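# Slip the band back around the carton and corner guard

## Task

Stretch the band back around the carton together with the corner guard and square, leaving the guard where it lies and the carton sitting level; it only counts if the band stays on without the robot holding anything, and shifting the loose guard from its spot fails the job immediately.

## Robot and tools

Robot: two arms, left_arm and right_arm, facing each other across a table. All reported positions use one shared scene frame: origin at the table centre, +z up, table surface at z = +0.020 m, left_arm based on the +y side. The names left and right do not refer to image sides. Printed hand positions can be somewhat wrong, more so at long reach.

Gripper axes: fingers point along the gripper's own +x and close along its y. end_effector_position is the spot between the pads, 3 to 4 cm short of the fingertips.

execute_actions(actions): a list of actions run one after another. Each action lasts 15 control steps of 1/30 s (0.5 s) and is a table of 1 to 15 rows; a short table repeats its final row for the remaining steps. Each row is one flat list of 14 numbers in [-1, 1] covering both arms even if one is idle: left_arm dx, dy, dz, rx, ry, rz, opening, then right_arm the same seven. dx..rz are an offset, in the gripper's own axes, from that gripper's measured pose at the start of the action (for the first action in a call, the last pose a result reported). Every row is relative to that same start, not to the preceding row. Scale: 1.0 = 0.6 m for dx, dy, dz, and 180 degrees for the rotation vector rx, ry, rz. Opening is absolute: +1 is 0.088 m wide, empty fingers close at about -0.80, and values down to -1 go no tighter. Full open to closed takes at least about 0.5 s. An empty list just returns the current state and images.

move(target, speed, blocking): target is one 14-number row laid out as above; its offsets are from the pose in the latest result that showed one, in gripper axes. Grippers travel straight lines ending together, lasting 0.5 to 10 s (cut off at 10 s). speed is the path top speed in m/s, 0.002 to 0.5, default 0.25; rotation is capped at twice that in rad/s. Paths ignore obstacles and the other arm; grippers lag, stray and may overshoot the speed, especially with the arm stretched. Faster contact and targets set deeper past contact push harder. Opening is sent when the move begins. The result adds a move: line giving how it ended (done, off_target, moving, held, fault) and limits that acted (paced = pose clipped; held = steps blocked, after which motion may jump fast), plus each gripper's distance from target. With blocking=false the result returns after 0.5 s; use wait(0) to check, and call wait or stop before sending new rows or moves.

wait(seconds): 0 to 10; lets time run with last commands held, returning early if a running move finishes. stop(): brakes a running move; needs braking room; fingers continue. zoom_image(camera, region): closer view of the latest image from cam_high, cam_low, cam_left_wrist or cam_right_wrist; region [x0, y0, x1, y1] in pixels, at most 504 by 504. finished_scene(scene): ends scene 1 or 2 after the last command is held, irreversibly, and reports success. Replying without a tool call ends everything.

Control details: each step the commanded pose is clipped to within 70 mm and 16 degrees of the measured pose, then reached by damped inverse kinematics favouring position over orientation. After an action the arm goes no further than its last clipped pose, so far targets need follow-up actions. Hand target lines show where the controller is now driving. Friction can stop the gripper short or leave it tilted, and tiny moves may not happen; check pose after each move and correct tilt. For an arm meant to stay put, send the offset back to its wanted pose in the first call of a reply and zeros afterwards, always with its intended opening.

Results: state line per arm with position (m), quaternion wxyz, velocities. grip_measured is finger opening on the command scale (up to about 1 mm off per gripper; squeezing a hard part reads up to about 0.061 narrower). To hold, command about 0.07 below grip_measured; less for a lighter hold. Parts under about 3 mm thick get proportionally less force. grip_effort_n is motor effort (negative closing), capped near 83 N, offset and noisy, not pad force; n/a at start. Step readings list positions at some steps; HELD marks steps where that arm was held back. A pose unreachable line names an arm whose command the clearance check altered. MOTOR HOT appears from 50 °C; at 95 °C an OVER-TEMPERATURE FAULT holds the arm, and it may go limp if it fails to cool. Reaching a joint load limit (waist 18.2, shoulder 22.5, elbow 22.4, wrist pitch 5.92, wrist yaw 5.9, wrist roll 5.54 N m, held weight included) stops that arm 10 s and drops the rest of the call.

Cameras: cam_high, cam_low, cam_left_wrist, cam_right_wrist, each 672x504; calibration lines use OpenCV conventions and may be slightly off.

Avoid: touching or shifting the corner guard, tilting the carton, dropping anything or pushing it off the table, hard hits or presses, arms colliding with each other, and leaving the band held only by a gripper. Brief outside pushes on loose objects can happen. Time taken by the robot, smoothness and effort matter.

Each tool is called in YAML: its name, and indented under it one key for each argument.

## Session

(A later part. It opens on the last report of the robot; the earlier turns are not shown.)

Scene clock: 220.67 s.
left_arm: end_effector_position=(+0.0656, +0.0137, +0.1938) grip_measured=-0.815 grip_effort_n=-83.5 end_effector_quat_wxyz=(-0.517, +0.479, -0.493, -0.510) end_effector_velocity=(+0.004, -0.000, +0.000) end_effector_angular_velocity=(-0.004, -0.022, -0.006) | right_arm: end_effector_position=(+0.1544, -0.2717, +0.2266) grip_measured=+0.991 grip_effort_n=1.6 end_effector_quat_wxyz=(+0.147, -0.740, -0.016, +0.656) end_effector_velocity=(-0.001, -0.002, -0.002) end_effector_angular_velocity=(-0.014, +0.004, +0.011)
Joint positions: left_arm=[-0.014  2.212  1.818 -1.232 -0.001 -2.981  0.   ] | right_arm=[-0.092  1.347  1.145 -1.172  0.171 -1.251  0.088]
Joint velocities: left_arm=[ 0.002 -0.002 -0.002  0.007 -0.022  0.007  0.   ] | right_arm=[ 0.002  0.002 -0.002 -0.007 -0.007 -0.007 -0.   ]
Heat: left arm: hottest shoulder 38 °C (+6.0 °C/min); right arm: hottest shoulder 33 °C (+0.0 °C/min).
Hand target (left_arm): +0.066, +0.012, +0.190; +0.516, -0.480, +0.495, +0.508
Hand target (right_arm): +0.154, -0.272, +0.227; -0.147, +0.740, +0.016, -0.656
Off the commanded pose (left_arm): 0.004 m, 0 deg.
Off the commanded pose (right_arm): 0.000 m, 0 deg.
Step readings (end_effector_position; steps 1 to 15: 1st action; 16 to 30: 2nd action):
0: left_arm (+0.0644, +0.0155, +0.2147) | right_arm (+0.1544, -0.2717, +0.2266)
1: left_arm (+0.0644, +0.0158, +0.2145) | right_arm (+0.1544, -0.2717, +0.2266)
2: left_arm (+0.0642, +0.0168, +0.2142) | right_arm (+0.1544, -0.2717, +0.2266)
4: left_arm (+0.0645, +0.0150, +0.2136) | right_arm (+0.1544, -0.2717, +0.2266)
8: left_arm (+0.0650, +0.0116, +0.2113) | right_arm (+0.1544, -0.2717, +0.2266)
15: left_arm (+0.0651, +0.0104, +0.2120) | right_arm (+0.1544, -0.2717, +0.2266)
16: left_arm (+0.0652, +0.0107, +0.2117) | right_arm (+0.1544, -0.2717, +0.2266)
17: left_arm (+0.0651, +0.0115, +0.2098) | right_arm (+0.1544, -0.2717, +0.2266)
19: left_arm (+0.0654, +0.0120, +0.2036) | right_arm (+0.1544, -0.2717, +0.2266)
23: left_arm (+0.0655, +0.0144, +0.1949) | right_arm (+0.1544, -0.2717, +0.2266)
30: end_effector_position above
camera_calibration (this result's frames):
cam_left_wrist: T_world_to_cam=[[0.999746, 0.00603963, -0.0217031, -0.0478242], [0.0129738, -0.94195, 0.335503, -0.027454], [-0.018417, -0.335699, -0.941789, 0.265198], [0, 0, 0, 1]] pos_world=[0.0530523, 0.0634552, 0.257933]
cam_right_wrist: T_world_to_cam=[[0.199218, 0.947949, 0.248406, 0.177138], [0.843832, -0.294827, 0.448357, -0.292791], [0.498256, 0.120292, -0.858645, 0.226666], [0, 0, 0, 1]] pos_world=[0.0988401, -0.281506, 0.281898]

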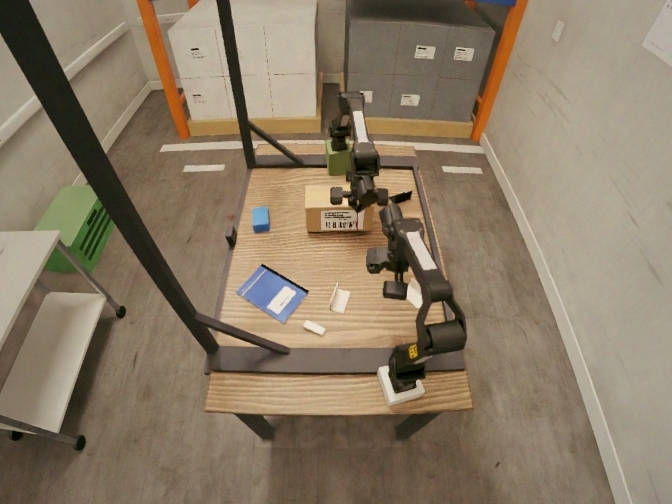

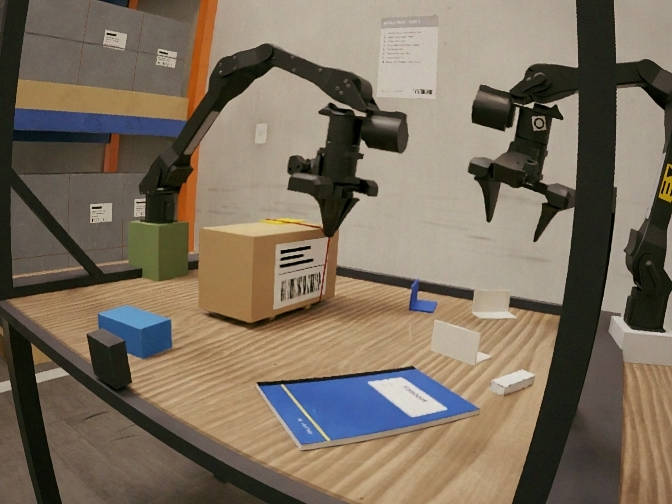

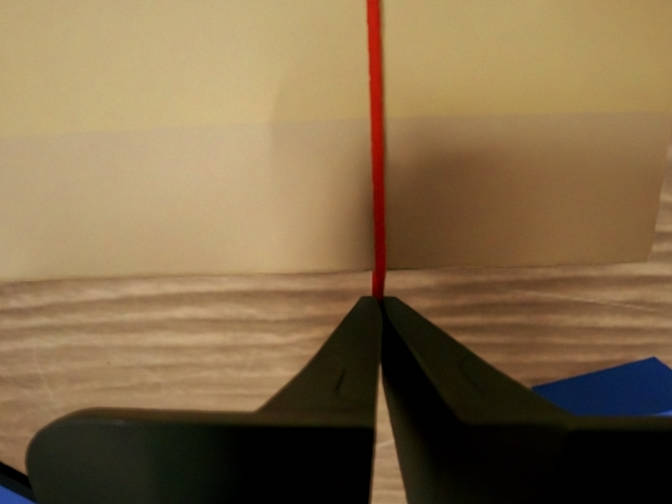

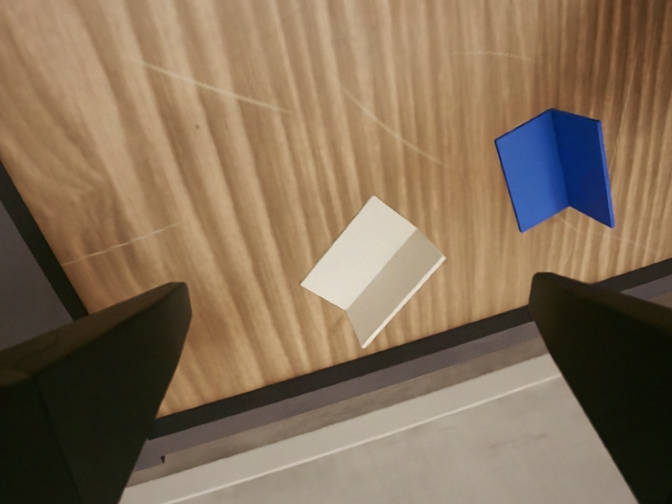

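execute_actions:
  actions:
    - [[0,0,0,0,0,0,-0.82,0,0,0,0,0,0,1],[0,0,0,0,0,0,-0.8,0,0,0,0,0,0,1],[0,0,0,0,0,0,-0.78,0,0,0,0,0,0,1],[0,0,0,0,0,0,-0.76,0,0,0,0,0,0,1],[0,0,0,0,0,0,-0.74,0,0,0,0,0,0,1],[0,0,0,0,0,0,-0.72,0,0,0,0,0,0,1],[0,0,0,0,0,0,-0.7,0,0,0,0,0,0,1],[0,0,0,0,0,0,-0.67,0,0,0,0,0,0,1],[0,0,0,0,0,0,-0.64,0,0,0,0,0,0,1],[0,0,0,0,0,0,-0.6,0,0,0,0,0,0,1],[0,0,0,0,0,0,-0.55,0,0,0,0,0,0,1],[0,0,0,0,0,0,-0.5,0,0,0,0,0,0,1]]
    - [[-0.02,0,-0.005,0,0,0,-0.5,0,0,0,0,0,0,1],[-0.04,0,-0.005,0,0,0,-0.5,0,0,0,0,0,0,1],[-0.06,0,-0.005,0,0,0,-0.5,0,0,0,0,0,0,1],[-0.08,0,-0.005,0,0,0,-0.5,0,0,0,0,0,0,1],[-0.1,0,-0.005,0,0,0,-0.5,0,0,0,0,0,0,1]]

move:
  target: [-0.03,0,0.12,0,0,0,-0.5,0,0,0,0,0,0,1]
  speed: 0.1

Scene clock: 228.00 s.
left_arm: end_effector_position=(+0.0663, +0.0088, +0.2582) grip_measured=-0.503 grip_effort_n=17.0 end_effector_quat_wxyz=(-0.514, +0.484, -0.497, -0.506) end_effector_velocity=(-0.000, +0.004, +0.015) end_effector_angular_velocity=(+0.008, -0.007, +0.005) | right_arm: end_effector_position=(+0.1544, -0.2717, +0.2266) grip_measured=+0.991 grip_effort_n=1.2 end_effector_quat_wxyz=(+0.147, -0.740, -0.016, +0.656) end_effector_velocity=(+0.000, -0.005, -0.001) end_effector_angular_velocity=(-0.024, +0.002, +0.006)
Joint positions: left_arm=[-0.014  2.212  2.075 -1.473 -0.001 -2.981  0.014] | right_arm=[-0.092  1.347  1.145 -1.172  0.171 -1.251  0.088]
Joint velocities: left_arm=[-0.002 -0.002  0.056 -0.066 -0.007 -0.007 -0.   ] | right_arm=[-0.002 -0.002 -0.002 -0.022 -0.007 -0.007 -0.   ]
Heat: left arm: hottest shoulder 39 °C (+7.0 °C/min); right arm: hottest shoulder 33 °C (+0.0 °C/min).
Hand target (left_arm): +0.066, +0.007, +0.253; +0.516, -0.480, +0.494, +0.510
Hand target (right_arm): +0.154, -0.272, +0.227; -0.147, +0.740, +0.016, -0.656
Off the commanded pose (left_arm): 0.005 m, 1 deg.
Off the commanded pose (right_arm): 0.000 m, 0 deg.
Step readings (end_effector_position; steps 1 to 15: 1st action; 16 to 30: 2nd action):
0: left_arm (+0.0656, +0.0137, +0.1937) | right_arm (+0.1544, -0.2717, +0.2266)
1: left_arm (+0.0656, +0.0137, +0.1937) | right_arm (+0.1544, -0.2717, +0.2266)
2: left_arm (+0.0656, +0.0139, +0.1937) | right_arm (+0.1544, -0.2717, +0.2266)
4: left_arm (+0.0655, +0.0147, +0.1938) | right_arm (+0.1544, -0.2717, +0.2266)
8: left_arm (+0.0656, +0.0136, +0.1937) | right_arm (+0.1544, -0.2717, +0.2266)
15: left_arm (+0.0656, +0.0136, +0.1937) | right_arm (+0.1544, -0.2717, +0.2266)
16: left_arm (+0.0656, +0.0138, +0.1952) | right_arm (+0.1544, -0.2717, +0.2266)
17: left_arm (+0.0655, +0.0143, +0.1989) | right_arm (+0.1544, -0.2717, +0.2266)
19: left_arm (+0.0654, +0.0151, +0.2108) | right_arm (+0.1544, -0.2717, +0.2266)
23: left_arm (+0.0664, +0.0086, +0.2435) | right_arm (+0.1544, -0.2717, +0.2266)
30: end_effector_position above
camera_calibration (this result's frames):
cam_left_wrist: T_world_to_cam=[[0.99979, 0.00572713, -0.0196612, -0.0476178], [0.0122436, -0.936773, 0.349723, -0.0573728], [-0.0164152, -0.349891, -0.936647, 0.322877], [0, 0, 0, 1]] pos_world=[0.0536104, 0.0594991, 0.32155]
cam_right_wrist: T_world_to_cam=[[0.199218, 0.947949, 0.248406, 0.177138], [0.843832, -0.294827, 0.448357, -0.292791], [0.498256, 0.120292, -0.858645, 0.226666], [0, 0, 0, 1]] pos_world=[0.0988401, -0.281506, 0.281898]

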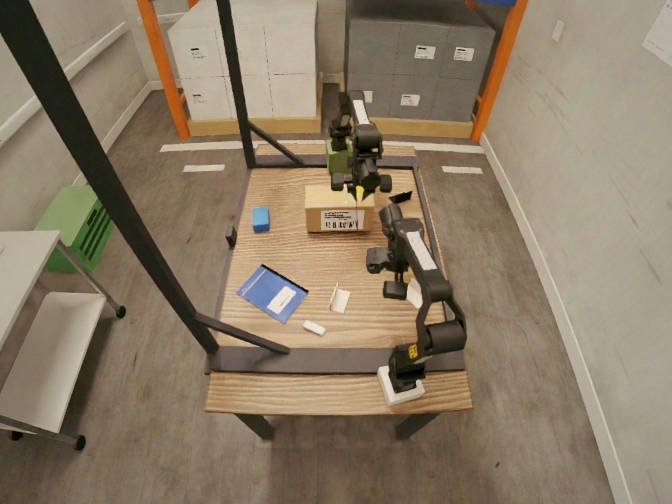

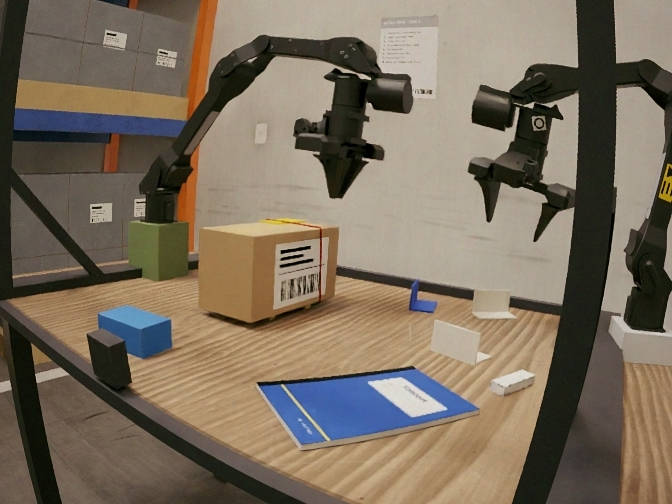

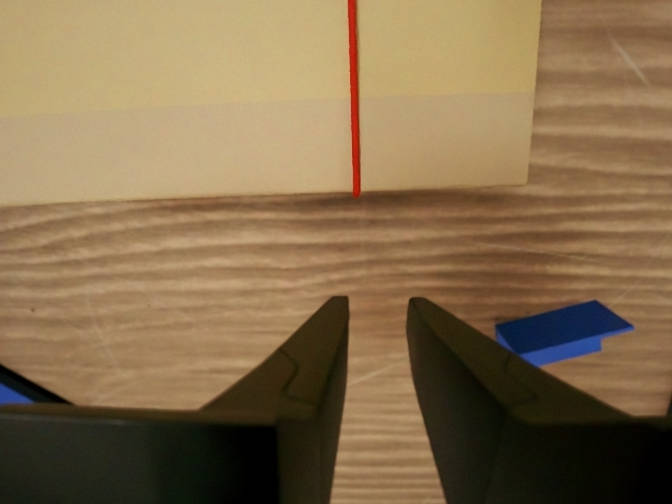

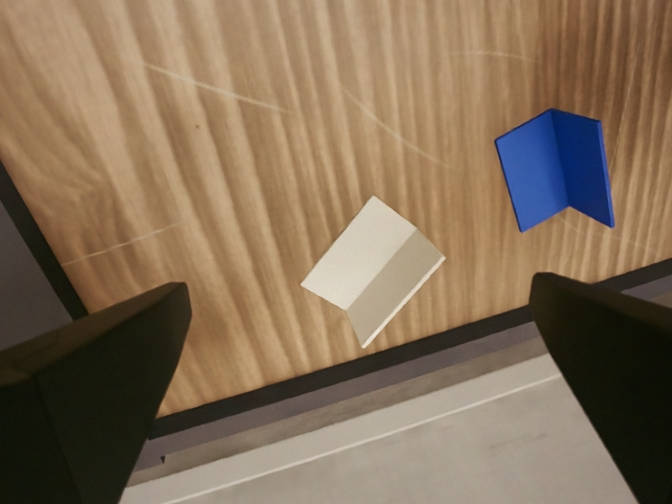

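Scene clock: 229.13 s.
left_arm: end_effector_position=(+0.0664, +0.0775, +0.2770) grip_measured=-0.503 grip_effort_n=17.0 end_effector_quat_wxyz=(-0.514, +0.482, -0.494, -0.509) end_effector_velocity=(-0.003, +0.008, +0.000) end_effector_angular_velocity=(+0.025, +0.011, +0.005) | right_arm: end_effector_position=(+0.1544, -0.2717, +0.2266) grip_measured=+0.991 grip_effort_n=1.2 end_effector_quat_wxyz=(+0.147, -0.740, -0.016, +0.656) end_effector_velocity=(+0.001, -0.002, -0.001) end_effector_angular_velocity=(-0.009, +0.004, +0.001)
Joint positions: left_arm=[ 0.013  1.921  1.713 -1.41  -0.001 -2.956  0.014] | right_arm=[-0.092  1.347  1.145 -1.172  0.171 -1.251  0.088]
Joint velocities: left_arm=[-0.002 -0.012 -0.017 -0.022  0.007 -0.007 -0.   ] | right_arm=[-0.007 -0.002 -0.002 -0.007 -0.007 -0.007  0.   ]
Heat: left arm: hottest shoulder 39 °C (+7.1 °C/min); right arm: hottest shoulder 33 °C (+0.0 °C/min).
Hand target (left_arm): +0.067, +0.080, +0.280; +0.514, -0.484, +0.496, +0.506
Hand target (right_arm): +0.154, -0.272, +0.227; -0.147, +0.740, +0.016, -0.656
Off the commanded pose (left_arm): 0.004 m, 0 deg.
Off the commanded pose (right_arm): 0.000 m, 0 deg.
move: done
camera_calibration (this result's frames):
cam_left_wrist: T_world_to_cam=[[0.999722, 0.00895449, -0.0218272, -0.0473805], [0.0158967, -0.93929, 0.342755, 0.002243], [-0.0174328, -0.343007, -0.939171, 0.364684], [0, 0, 0, 1]] pos_world=[0.0536892, 0.12762, 0.340698]
cam_right_wrist: T_world_to_cam=[[0.199218, 0.947949, 0.248406, 0.177138], [0.843832, -0.294827, 0.448357, -0.292791], [0.498256, 0.120292, -0.858645, 0.226666], [0, 0, 0, 1]] pos_world=[0.0988401, -0.281506, 0.281898]

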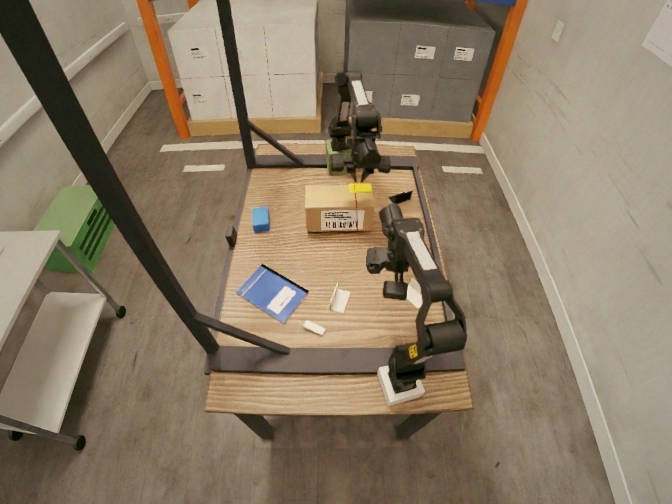

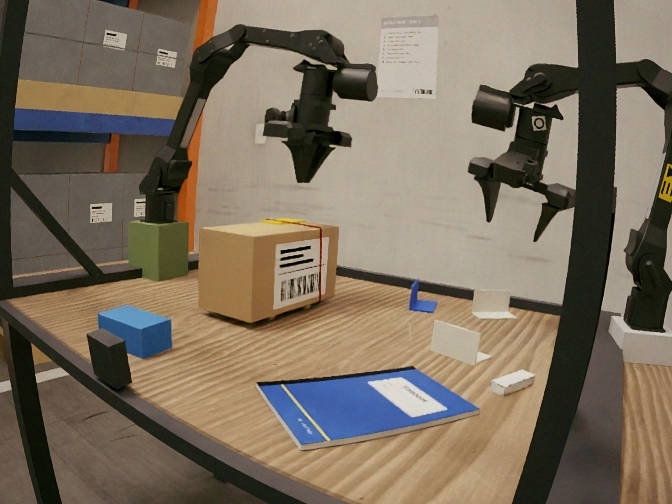

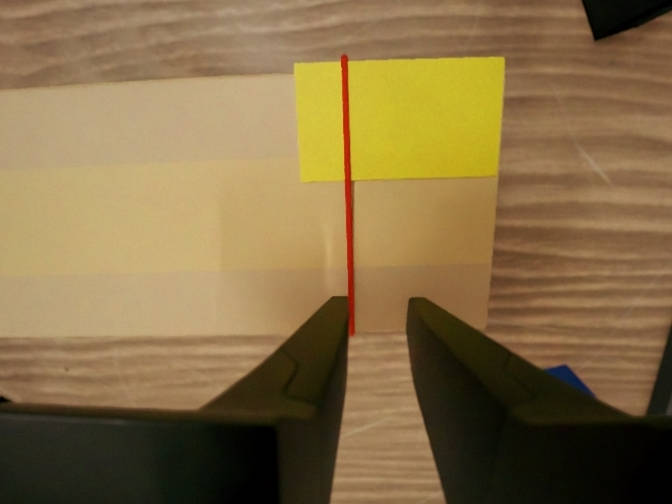

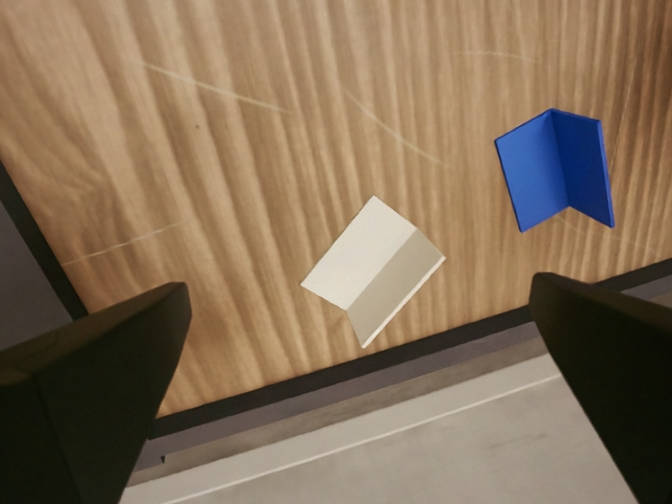

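move:
  target: [0.0,0,0.14,0,0,0,-0.5,0,0,0,0,0,0,1]
  speed: 0.1

zoom_image:
  camera: "cam_high"
  region: [295, 160, 415, 250]

zoom_image:
  camera: "cam_low"
  region: [180, 190, 380, 340]

Scene clock: 250.03 s.
left_arm: end_effector_position=(+0.0665, +0.1587, +0.2806) grip_measured=-0.503 grip_effort_n=17.0 end_effector_quat_wxyz=(-0.514, +0.481, -0.493, -0.512) end_effector_velocity=(+0.001, +0.004, -0.001) end_effector_angular_velocity=(+0.014, -0.005, +0.009) | right_arm: end_effector_position=(+0.1544, -0.2717, +0.2266) grip_measured=+0.991 grip_effort_n=1.2 end_effector_quat_wxyz=(+0.147, -0.740, -0.016, +0.656) end_effector_velocity=(-0.000, -0.002, -0.001) end_effector_angular_velocity=(-0.009, +0.004, +0.006)
Joint positions: left_arm=[ 0.063  1.616  1.36  -1.367 -0.001 -2.909  0.014] | right_arm=[-0.092  1.347  1.145 -1.172  0.171 -1.251  0.088]
Joint velocities: left_arm=[ 0.002 -0.002 -0.007 -0.007 -0.007 -0.007 -0.   ] | right_arm=[-0.002 -0.002 -0.002 -0.007 -0.007 -0.007  0.   ]
Heat: left arm: hottest shoulder 41 °C (+7.1 °C/min); right arm: hottest shoulder 33 °C (+0.0 °C/min).
Hand target (left_arm): +0.067, +0.161, +0.282; +0.514, -0.482, +0.494, +0.509
Hand target (right_arm): +0.154, -0.272, +0.227; -0.147, +0.740, +0.016, -0.656
Off the commanded pose (left_arm): 0.003 m, 0 deg.
Off the commanded pose (right_arm): 0.000 m, 0 deg.
move: done
camera_calibration (this result's frames):
cam_left_wrist: T_world_to_cam=[[0.999611, 0.0121769, -0.025104, -0.0476799], [0.0199539, -0.940878, 0.338157, 0.0785973], [-0.019502, -0.338526, -0.940755, 0.395813], [0, 0, 0, 1]] pos_world=[0.0538121, 0.208524, 0.344587]
cam_right_wrist: T_world_to_cam=[[0.199218, 0.947949, 0.248406, 0.177138], [0.843832, -0.294827, 0.448357, -0.292791], [0.498256, 0.120292, -0.858645, 0.226666], [0, 0, 0, 1]] pos_world=[0.0988401, -0.281506, 0.281898]

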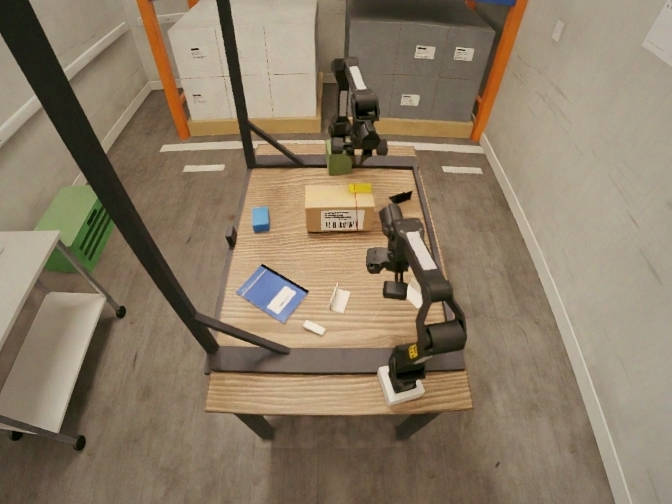

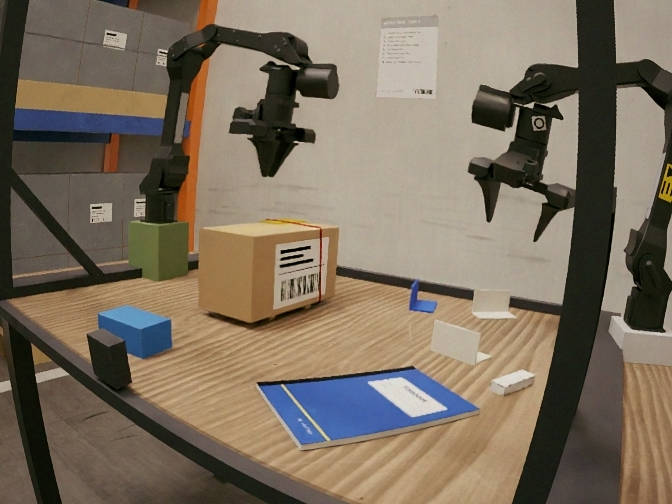

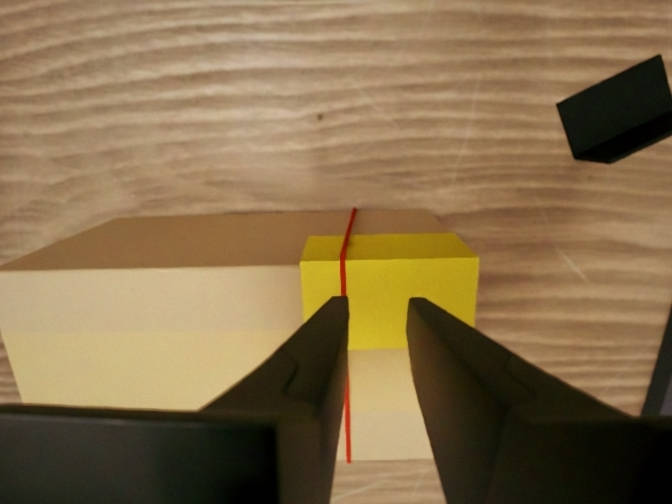

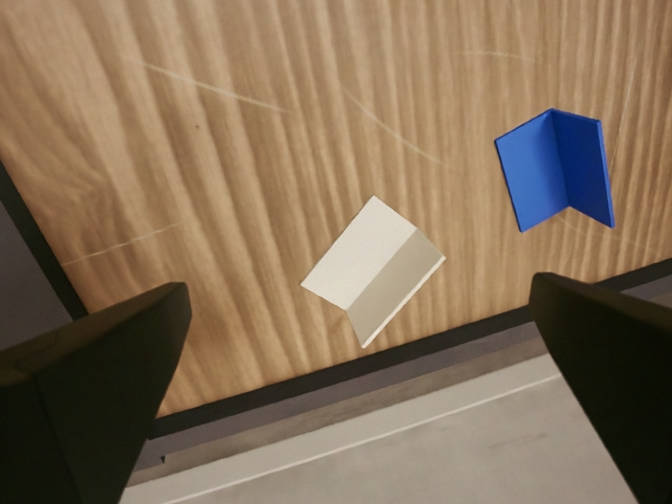

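Region (295, 160, 415, 250) of cam_high's 672x504 image, scaled by 4.200, with more detail than that image has; it fills the top 378 rows of this view, and the rest is white.

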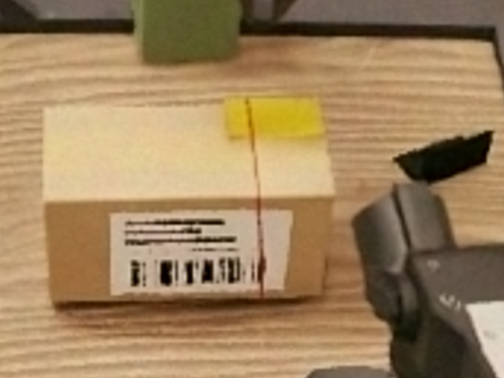

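Region (180, 190, 380, 340) of cam_low's 672x504 image, scaled by 2.520, with more detail than that image has; it fills the top 378 rows of this view, and the rest is white.

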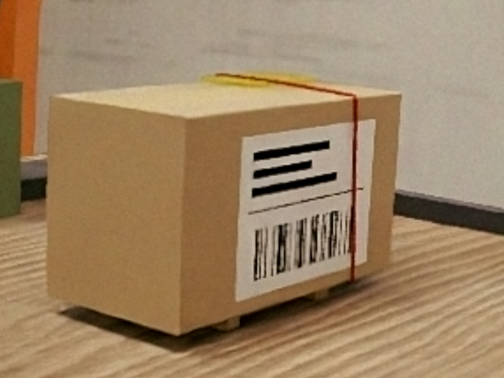

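zoom_image:
  camera: "cam_left_wrist"
  region: [280, 190, 500, 310]

Region (280, 190, 500, 310) of cam_left_wrist's 672x504 image, scaled by 2.291, with more detail than that image has; it fills the top 275 rows of this view, and the rest is white.

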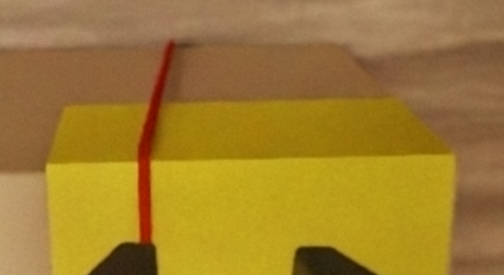

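move:
  target: [0.093,0.018,-0.048,0,0.015,0,-0.5,0,0,0,0,0,0,1]
  speed: 0.08

Scene clock: 304.80 s.
left_arm: end_effector_position=(+0.0571, +0.1315, +0.2295) grip_measured=-0.503 grip_effort_n=17.0 end_effector_quat_wxyz=(-0.500, +0.498, -0.509, -0.493) end_effector_velocity=(-0.001, +0.000, -0.001) end_effector_angular_velocity=(-0.001, -0.008, -0.015) | right_arm: end_effector_position=(+0.1544, -0.2717, +0.2266) grip_measured=+0.991 grip_effort_n=1.6 end_effector_quat_wxyz=(+0.147, -0.740, -0.016, +0.656) end_effector_velocity=(-0.000, -0.002, -0.001) end_effector_angular_velocity=(-0.007, +0.008, -0.008)
Joint positions: left_arm=[ 0.016  1.677  1.223 -1.102  0.006 -2.953  0.014] | right_arm=[-0.092  1.347  1.145 -1.172  0.171 -1.251  0.088]
Joint velocities: left_arm=[-0.007 -0.002 -0.007  0.007 -0.007  0.007  0.   ] | right_arm=[-0.002 -0.002 -0.002 -0.007 -0.007  0.007 -0.   ]
Heat: left arm: hottest shoulder 38 °C (-3.0 °C/min); right arm: hottest shoulder 33 °C (+0.0 °C/min).
Hand target (left_arm): +0.055, +0.133, +0.223; +0.502, -0.492, +0.505, +0.500
Hand target (right_arm): +0.154, -0.272, +0.227; -0.147, +0.740, +0.016, -0.656
Off the commanded pose (left_arm): 0.007 m, 1 deg.
Off the commanded pose (right_arm): 0.000 m, 0 deg.
move: done
camera_calibration (this result's frames):
cam_left_wrist: T_world_to_cam=[[0.999791, 0.00781972, -0.0188858, -0.04016], [0.0147193, -0.91651, 0.399741, 0.0534599], [-0.0141831, -0.399936, -0.916433, 0.340519], [0, 0, 0, 1]] pos_world=[0.0441943, 0.185496, 0.289934]
cam_right_wrist: T_world_to_cam=[[0.199218, 0.947949, 0.248406, 0.177138], [0.843832, -0.294827, 0.448357, -0.292791], [0.498256, 0.120292, -0.858645, 0.226666], [0, 0, 0, 1]] pos_world=[0.0988401, -0.281506, 0.281898]

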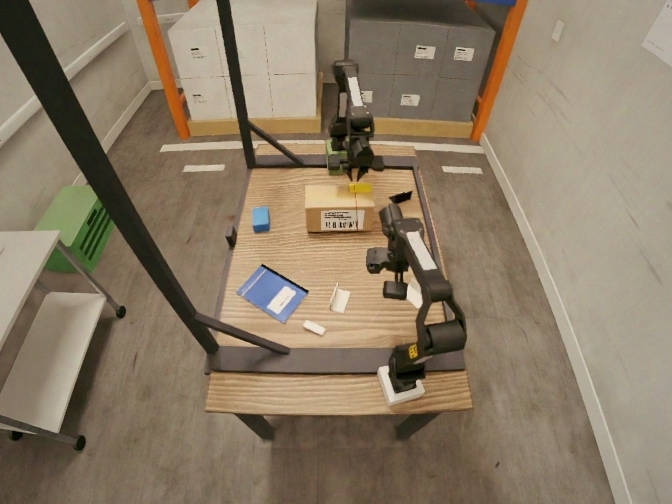

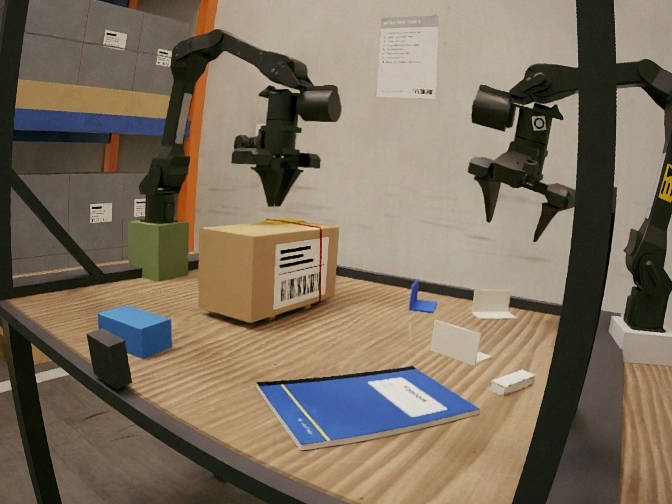

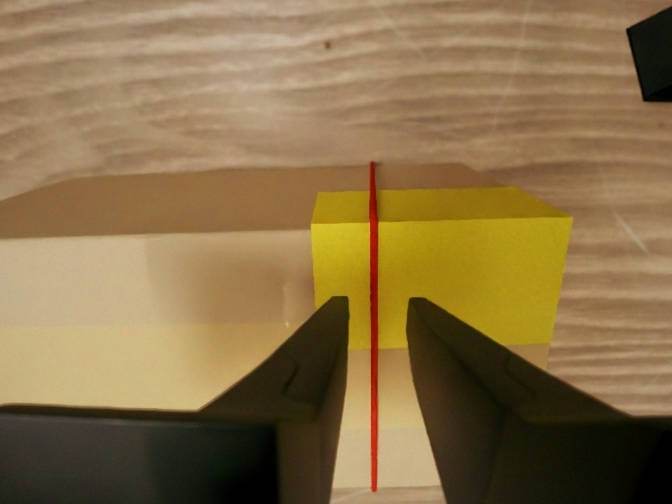

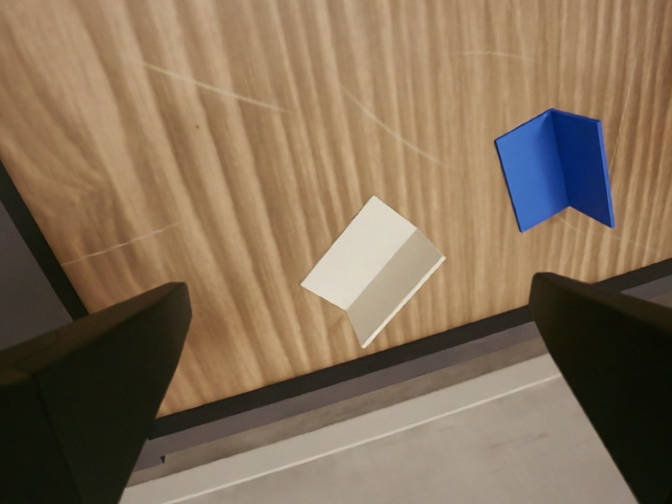

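execute_actions:
  actions:
    - [[0.01,0,0,0,0,0,-0.5,0,0,0,0,0,0,1],[0.02,0,0,0,-0.005,0,-0.5,0,0,0,0,0,0,1],[0.03,0,0,0,-0.01,0,-0.5,0,0,0,0,0,0,1],[0.04,0,0,0,-0.01,0,-0.5,0,0,0,0,0,0,1]]

Scene clock: 311.77 s.
left_arm: end_effector_position=(+0.0576, +0.1294, +0.2110) grip_measured=-0.503 grip_effort_n=16.5 end_effector_quat_wxyz=(-0.503, +0.495, -0.506, -0.496) end_effector_velocity=(-0.000, +0.002, -0.001) end_effector_angular_velocity=(+0.013, -0.005, +0.005) | right_arm: end_effector_position=(+0.1544, -0.2717, +0.2266) grip_measured=+0.991 grip_effort_n=1.2 end_effector_quat_wxyz=(+0.147, -0.740, -0.016, +0.656) end_effector_velocity=(+0.001, -0.000, -0.001) end_effector_angular_velocity=(-0.002, +0.003, +0.015)
Joint positions: left_arm=[ 0.016  1.713  1.188 -1.044  0.005 -2.954  0.014] | right_arm=[-0.092  1.347  1.145 -1.172  0.171 -1.251  0.088]
Joint velocities: left_arm=[-0.002  0.002 -0.002 -0.007 -0.007 -0.007 -0.   ] | right_arm=[-0.007 -0.002 -0.007  0.007 -0.007 -0.022 -0.   ]
Heat: left arm: hottest shoulder 37 °C (-4.1 °C/min); right arm: hottest shoulder 33 °C (+0.0 °C/min).
Hand target (left_arm): +0.057, +0.131, +0.205; +0.508, -0.490, +0.501, +0.501
Hand target (right_arm): +0.154, -0.272, +0.227; -0.147, +0.740, +0.016, -0.656
Off the commanded pose (left_arm): 0.006 m, 1 deg.
Off the commanded pose (right_arm): 0.000 m, 0 deg.
Step readings (end_effector_position):
0: left_arm (+0.0570, +0.1313, +0.2295) | right_arm (+0.1544, -0.2717, +0.2266)
1: left_arm (+0.0571, +0.1311, +0.2291) | right_arm (+0.1544, -0.2717, +0.2266)
2: left_arm (+0.0572, +0.1302, +0.2284) | right_arm (+0.1544, -0.2717, +0.2266)
4: left_arm (+0.0574, +0.1291, +0.2246) | right_arm (+0.1544, -0.2717, +0.2266)
8: left_arm (+0.0574, +0.1302, +0.2132) | right_arm (+0.1544, -0.2717, +0.2266)
15: end_effector_position above
camera_calibration (this result's frames):
cam_left_wrist: T_world_to_cam=[[0.999779, 0.00807367, -0.0194199, -0.0408893], [0.0149799, -0.921499, 0.388091, 0.0619868], [-0.0147621, -0.388296, -0.921416, 0.322377], [0, 0, 0, 1]] pos_world=[0.0447106, 0.182629, 0.272193]
cam_right_wrist: T_world_to_cam=[[0.199218, 0.947949, 0.248406, 0.177138], [0.843832, -0.294827, 0.448357, -0.292791], [0.498256, 0.120292, -0.858645, 0.226666], [0, 0, 0, 1]] pos_world=[0.0988401, -0.281506, 0.281898]

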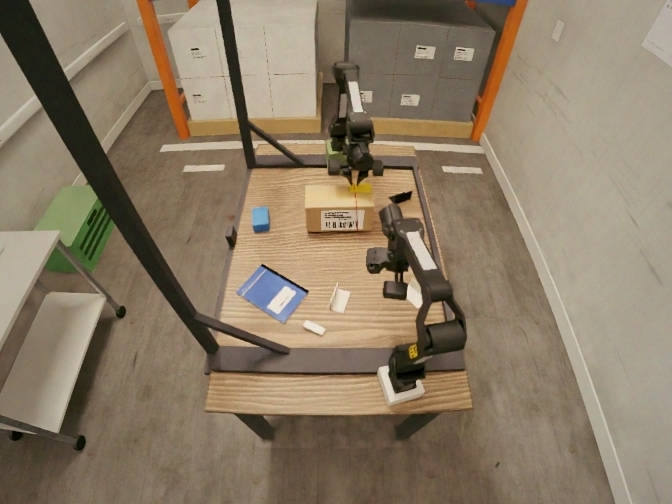

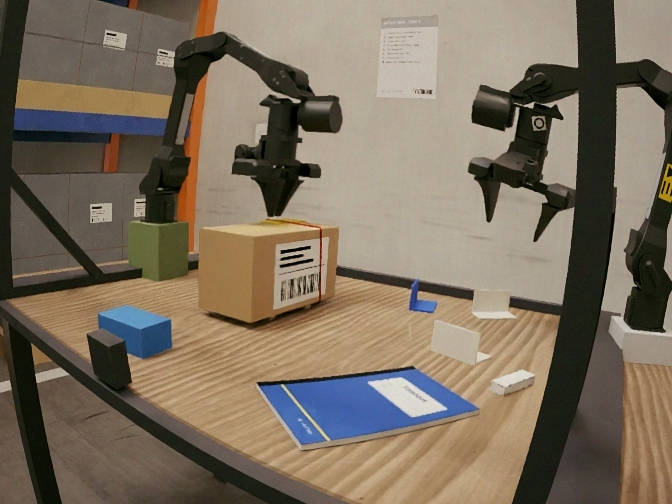

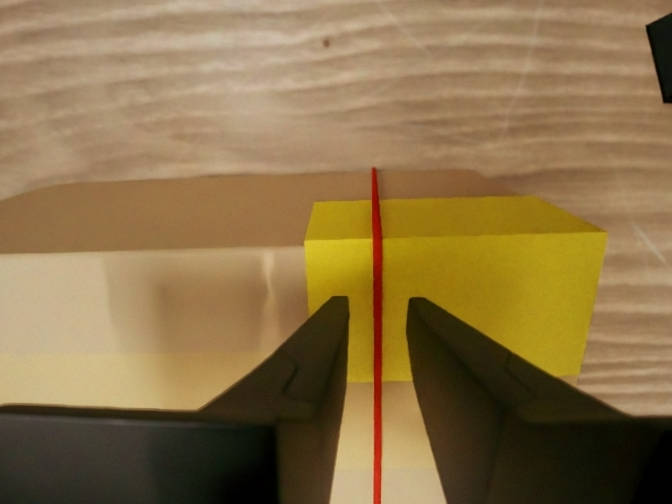

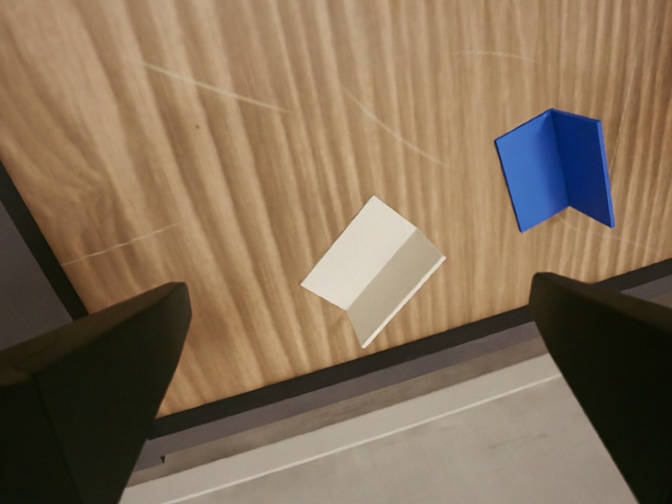

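execute_actions:
  actions:
    - [[0.004,0,0,0,0,0,-0.55,0,0,0,0,0,0,1],[0.008,0,0.001,0,0,0,-0.6,0,0,0,0,0,0,1],[0.012,0,0.002,0,0,0,-0.63,0,0,0,0,0,0,1],[0.016,0,0.002,0,-0.005,0,-0.65,0,0,0,0,0,0,1],[0.02,0,0.002,0,-0.005,0,-0.65,0,0,0,0,0,0,1]]

zoom_image:
  camera: "cam_low"
  region: [240, 190, 340, 250]

Scene clock: 317.97 s.
left_arm: end_effector_position=(+0.0579, +0.1280, +0.2053) grip_measured=-0.646 grip_effort_n=-15.6 end_effector_quat_wxyz=(-0.502, +0.497, -0.507, -0.494) end_effector_velocity=(+0.001, +0.007, -0.001) end_effector_angular_velocity=(+0.030, -0.017, +0.005) | right_arm: end_effector_position=(+0.1544, -0.2717, +0.2266) grip_measured=+0.991 grip_effort_n=1.2 end_effector_quat_wxyz=(+0.147, -0.740, -0.016, +0.656) end_effector_velocity=(+0.002, +0.001, +0.002) end_effector_angular_velocity=(+0.012, -0.007, +0.003)
Joint positions: left_arm=[ 0.016  1.72   1.172 -1.016  0.005 -2.954  0.007] | right_arm=[-0.092  1.347  1.145 -1.172  0.171 -1.251  0.088]
Joint velocities: left_arm=[-0.002 -0.002 -0.007 -0.022 -0.022 -0.007 -0.   ] | right_arm=[-0.002 -0.007 -0.002  0.007  0.007 -0.007 -0.   ]
Heat: left arm: hottest shoulder 37 °C (-3.0 °C/min); right arm: hottest shoulder 33 °C (+0.0 °C/min).
Hand target (left_arm): +0.058, +0.131, +0.199; +0.507, -0.491, +0.502, +0.500
Hand target (right_arm): +0.154, -0.272, +0.227; -0.147, +0.740, +0.016, -0.656
Off the commanded pose (left_arm): 0.007 m, 1 deg.
Off the commanded pose (right_arm): 0.000 m, 0 deg.
Step readings (end_effector_position):
0: left_arm (+0.0576, +0.1293, +0.2110) | right_arm (+0.1544, -0.2717, +0.2266)
1: left_arm (+0.0577, +0.1291, +0.2110) | right_arm (+0.1544, -0.2717, +0.2266)
2: left_arm (+0.0578, +0.1286, +0.2108) | right_arm (+0.1544, -0.2717, +0.2266)
4: left_arm (+0.0579, +0.1277, +0.2097) | right_arm (+0.1544, -0.2717, +0.2266)
8: left_arm (+0.0578, +0.1282, +0.2065) | right_arm (+0.1544, -0.2717, +0.2266)
15: end_effector_position above
camera_calibration (this result's frames):
cam_left_wrist: T_world_to_cam=[[0.999798, 0.00795982, -0.018434, -0.0414257], [0.0145756, -0.919148, 0.393642, 0.0614396], [-0.0138103, -0.393832, -0.919079, 0.316752], [0, 0, 0, 1]] pos_world=[0.0448963, 0.181549, 0.266171]
cam_right_wrist: T_world_to_cam=[[0.199218, 0.947949, 0.248406, 0.177138], [0.843832, -0.294827, 0.448357, -0.292791], [0.498256, 0.120292, -0.858645, 0.226666], [0, 0, 0, 1]] pos_world=[0.0988401, -0.281506, 0.281898]

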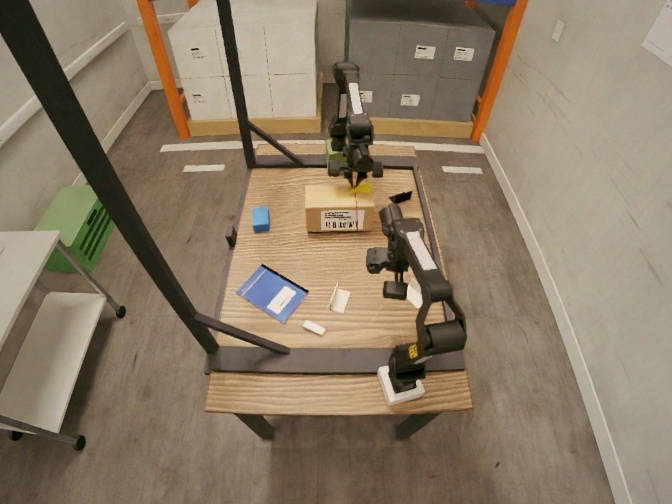

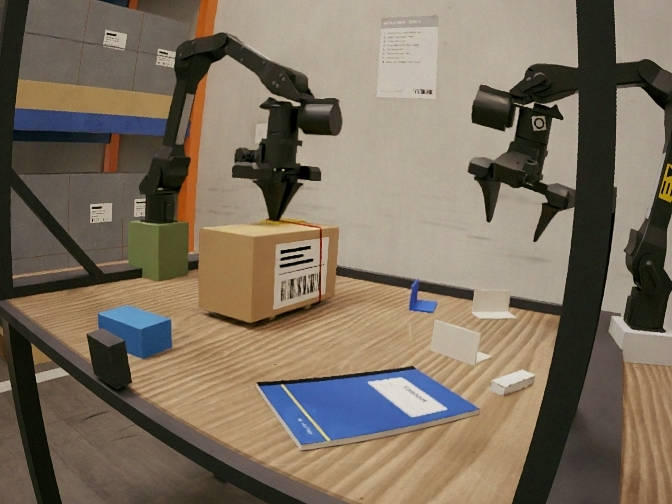

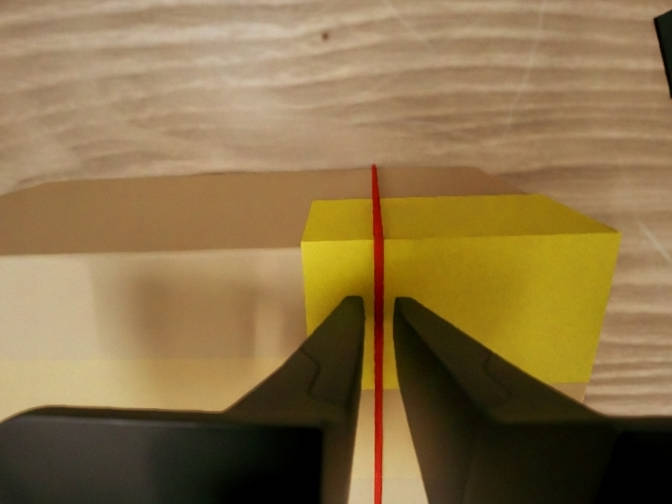

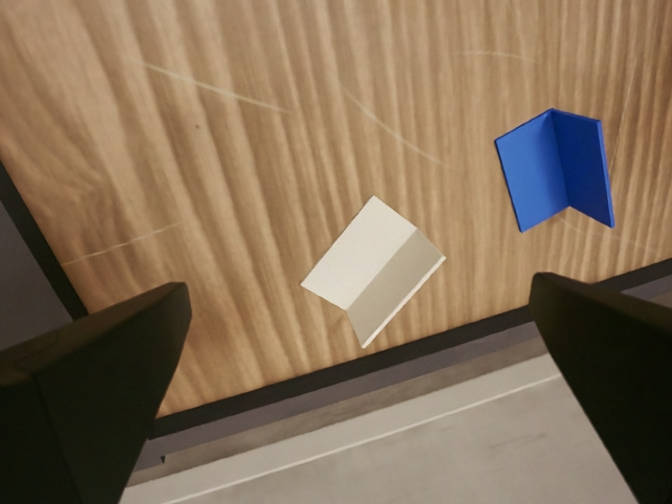

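Region (240, 190, 340, 250) of cam_low's 672x504 image, scaled by 5.040, with more detail than that image has; it fills the top 302 rows of this view, and the rest is white.

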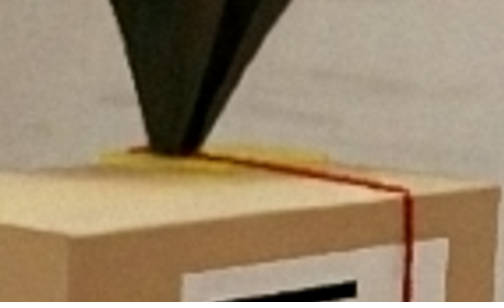

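execute_actions:
  actions:
    - [[0.003,0,0,0,0,0,-0.65,0,0,0,0,0,0,1],[0.006,0,0,0,0,0,-0.65,0,0,0,0,0,0,1],[0.009,0,0,0,0,0,-0.65,0,0,0,0,0,0,1],[0.012,0,0,0,0,0,-0.65,0,0,0,0,0,0,1]]

Scene clock: 322.80 s.
left_arm: end_effector_position=(+0.0583, +0.1253, +0.2034) grip_measured=-0.647 grip_effort_n=-15.6 end_effector_quat_wxyz=(-0.499, +0.501, -0.510, -0.490) end_effector_velocity=(+0.001, +0.003, +0.000) end_effector_angular_velocity=(+0.008, -0.006, +0.010) | right_arm: end_effector_position=(+0.1544, -0.2717, +0.2266) grip_measured=+0.991 grip_effort_n=2.1 end_effector_quat_wxyz=(+0.147, -0.740, -0.016, +0.656) end_effector_velocity=(+0.002, -0.002, -0.000) end_effector_angular_velocity=(-0.005, -0.007, -0.011)
Joint positions: left_arm=[ 0.016  1.72   1.164 -0.992  0.005 -2.954  0.007] | right_arm=[-0.092  1.347  1.145 -1.172  0.171 -1.251  0.088]
Joint velocities: left_arm=[ 0.002 -0.002 -0.002 -0.007 -0.007 -0.007 -0.   ] | right_arm=[-0.002 -0.002 -0.002 -0.007  0.007  0.007 -0.   ]
Heat: left arm: hottest shoulder 36 °C (-4.0 °C/min); right arm: hottest shoulder 33 °C (+0.0 °C/min).
Hand target (left_arm): +0.058, +0.128, +0.198; +0.502, -0.497, +0.507, +0.494
Hand target (right_arm): +0.154, -0.272, +0.227; -0.147, +0.740, +0.016, -0.656
Off the commanded pose (left_arm): 0.006 m, 1 deg.
Off the commanded pose (right_arm): 0.000 m, 0 deg.
Step readings (end_effector_position):
0: left_arm (+0.0579, +0.1280, +0.2053) | right_arm (+0.1544, -0.2717, +0.2266)
1: left_arm (+0.0579, +0.1278, +0.2053) | right_arm (+0.1544, -0.2717, +0.2266)
2: left_arm (+0.0579, +0.1275, +0.2053) | right_arm (+0.1544, -0.2717, +0.2266)
4: left_arm (+0.0582, +0.1262, +0.2046) | right_arm (+0.1544, -0.2717, +0.2266)
8: left_arm (+0.0583, +0.1254, +0.2036) | right_arm (+0.1544, -0.2717, +0.2266)
15: end_effector_position above
camera_calibration (this result's frames):
cam_left_wrist: T_world_to_cam=[[0.999843, 0.00770115, -0.0159666, -0.0423669], [0.0135399, -0.913124, 0.407456, 0.0562751], [-0.0114416, -0.407608, -0.913085, 0.314282], [0, 0, 0, 1]] pos_world=[0.0451942, 0.179816, 0.26336]
cam_right_wrist: T_world_to_cam=[[0.199218, 0.947949, 0.248406, 0.177138], [0.843832, -0.294827, 0.448357, -0.292791], [0.498256, 0.120292, -0.858645, 0.226666], [0, 0, 0, 1]] pos_world=[0.0988401, -0.281506, 0.281898]

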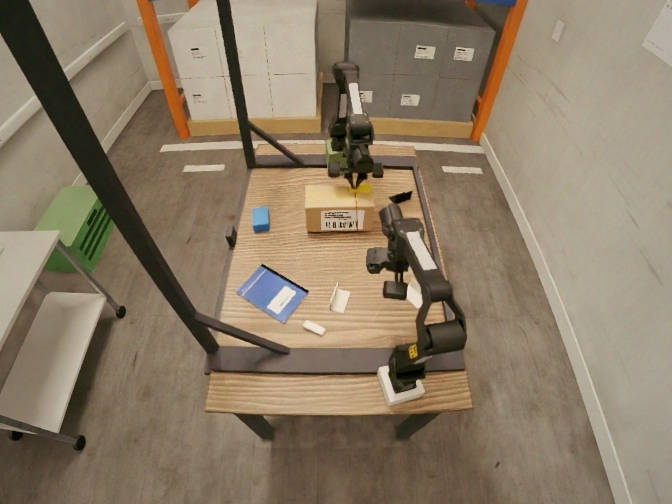

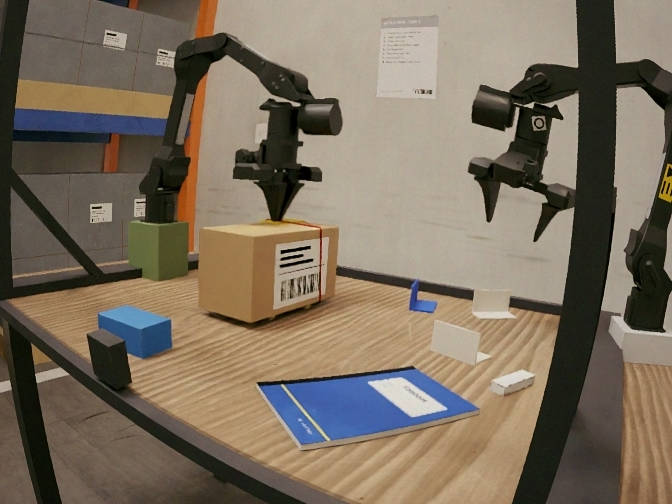

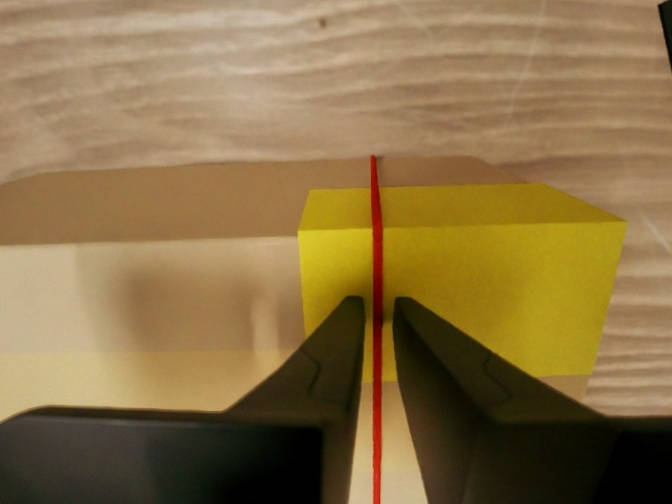

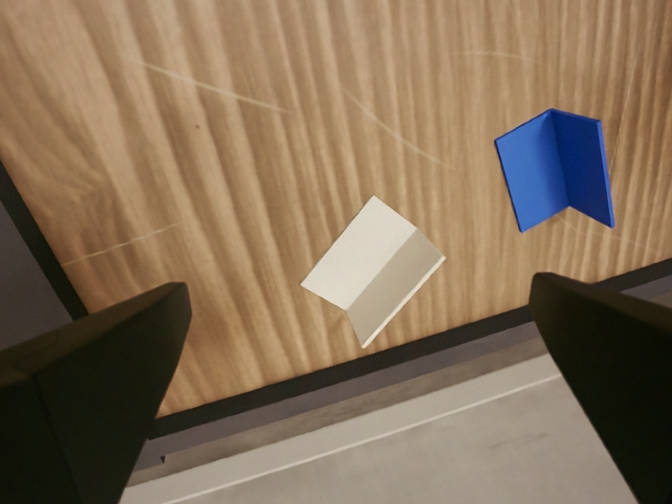

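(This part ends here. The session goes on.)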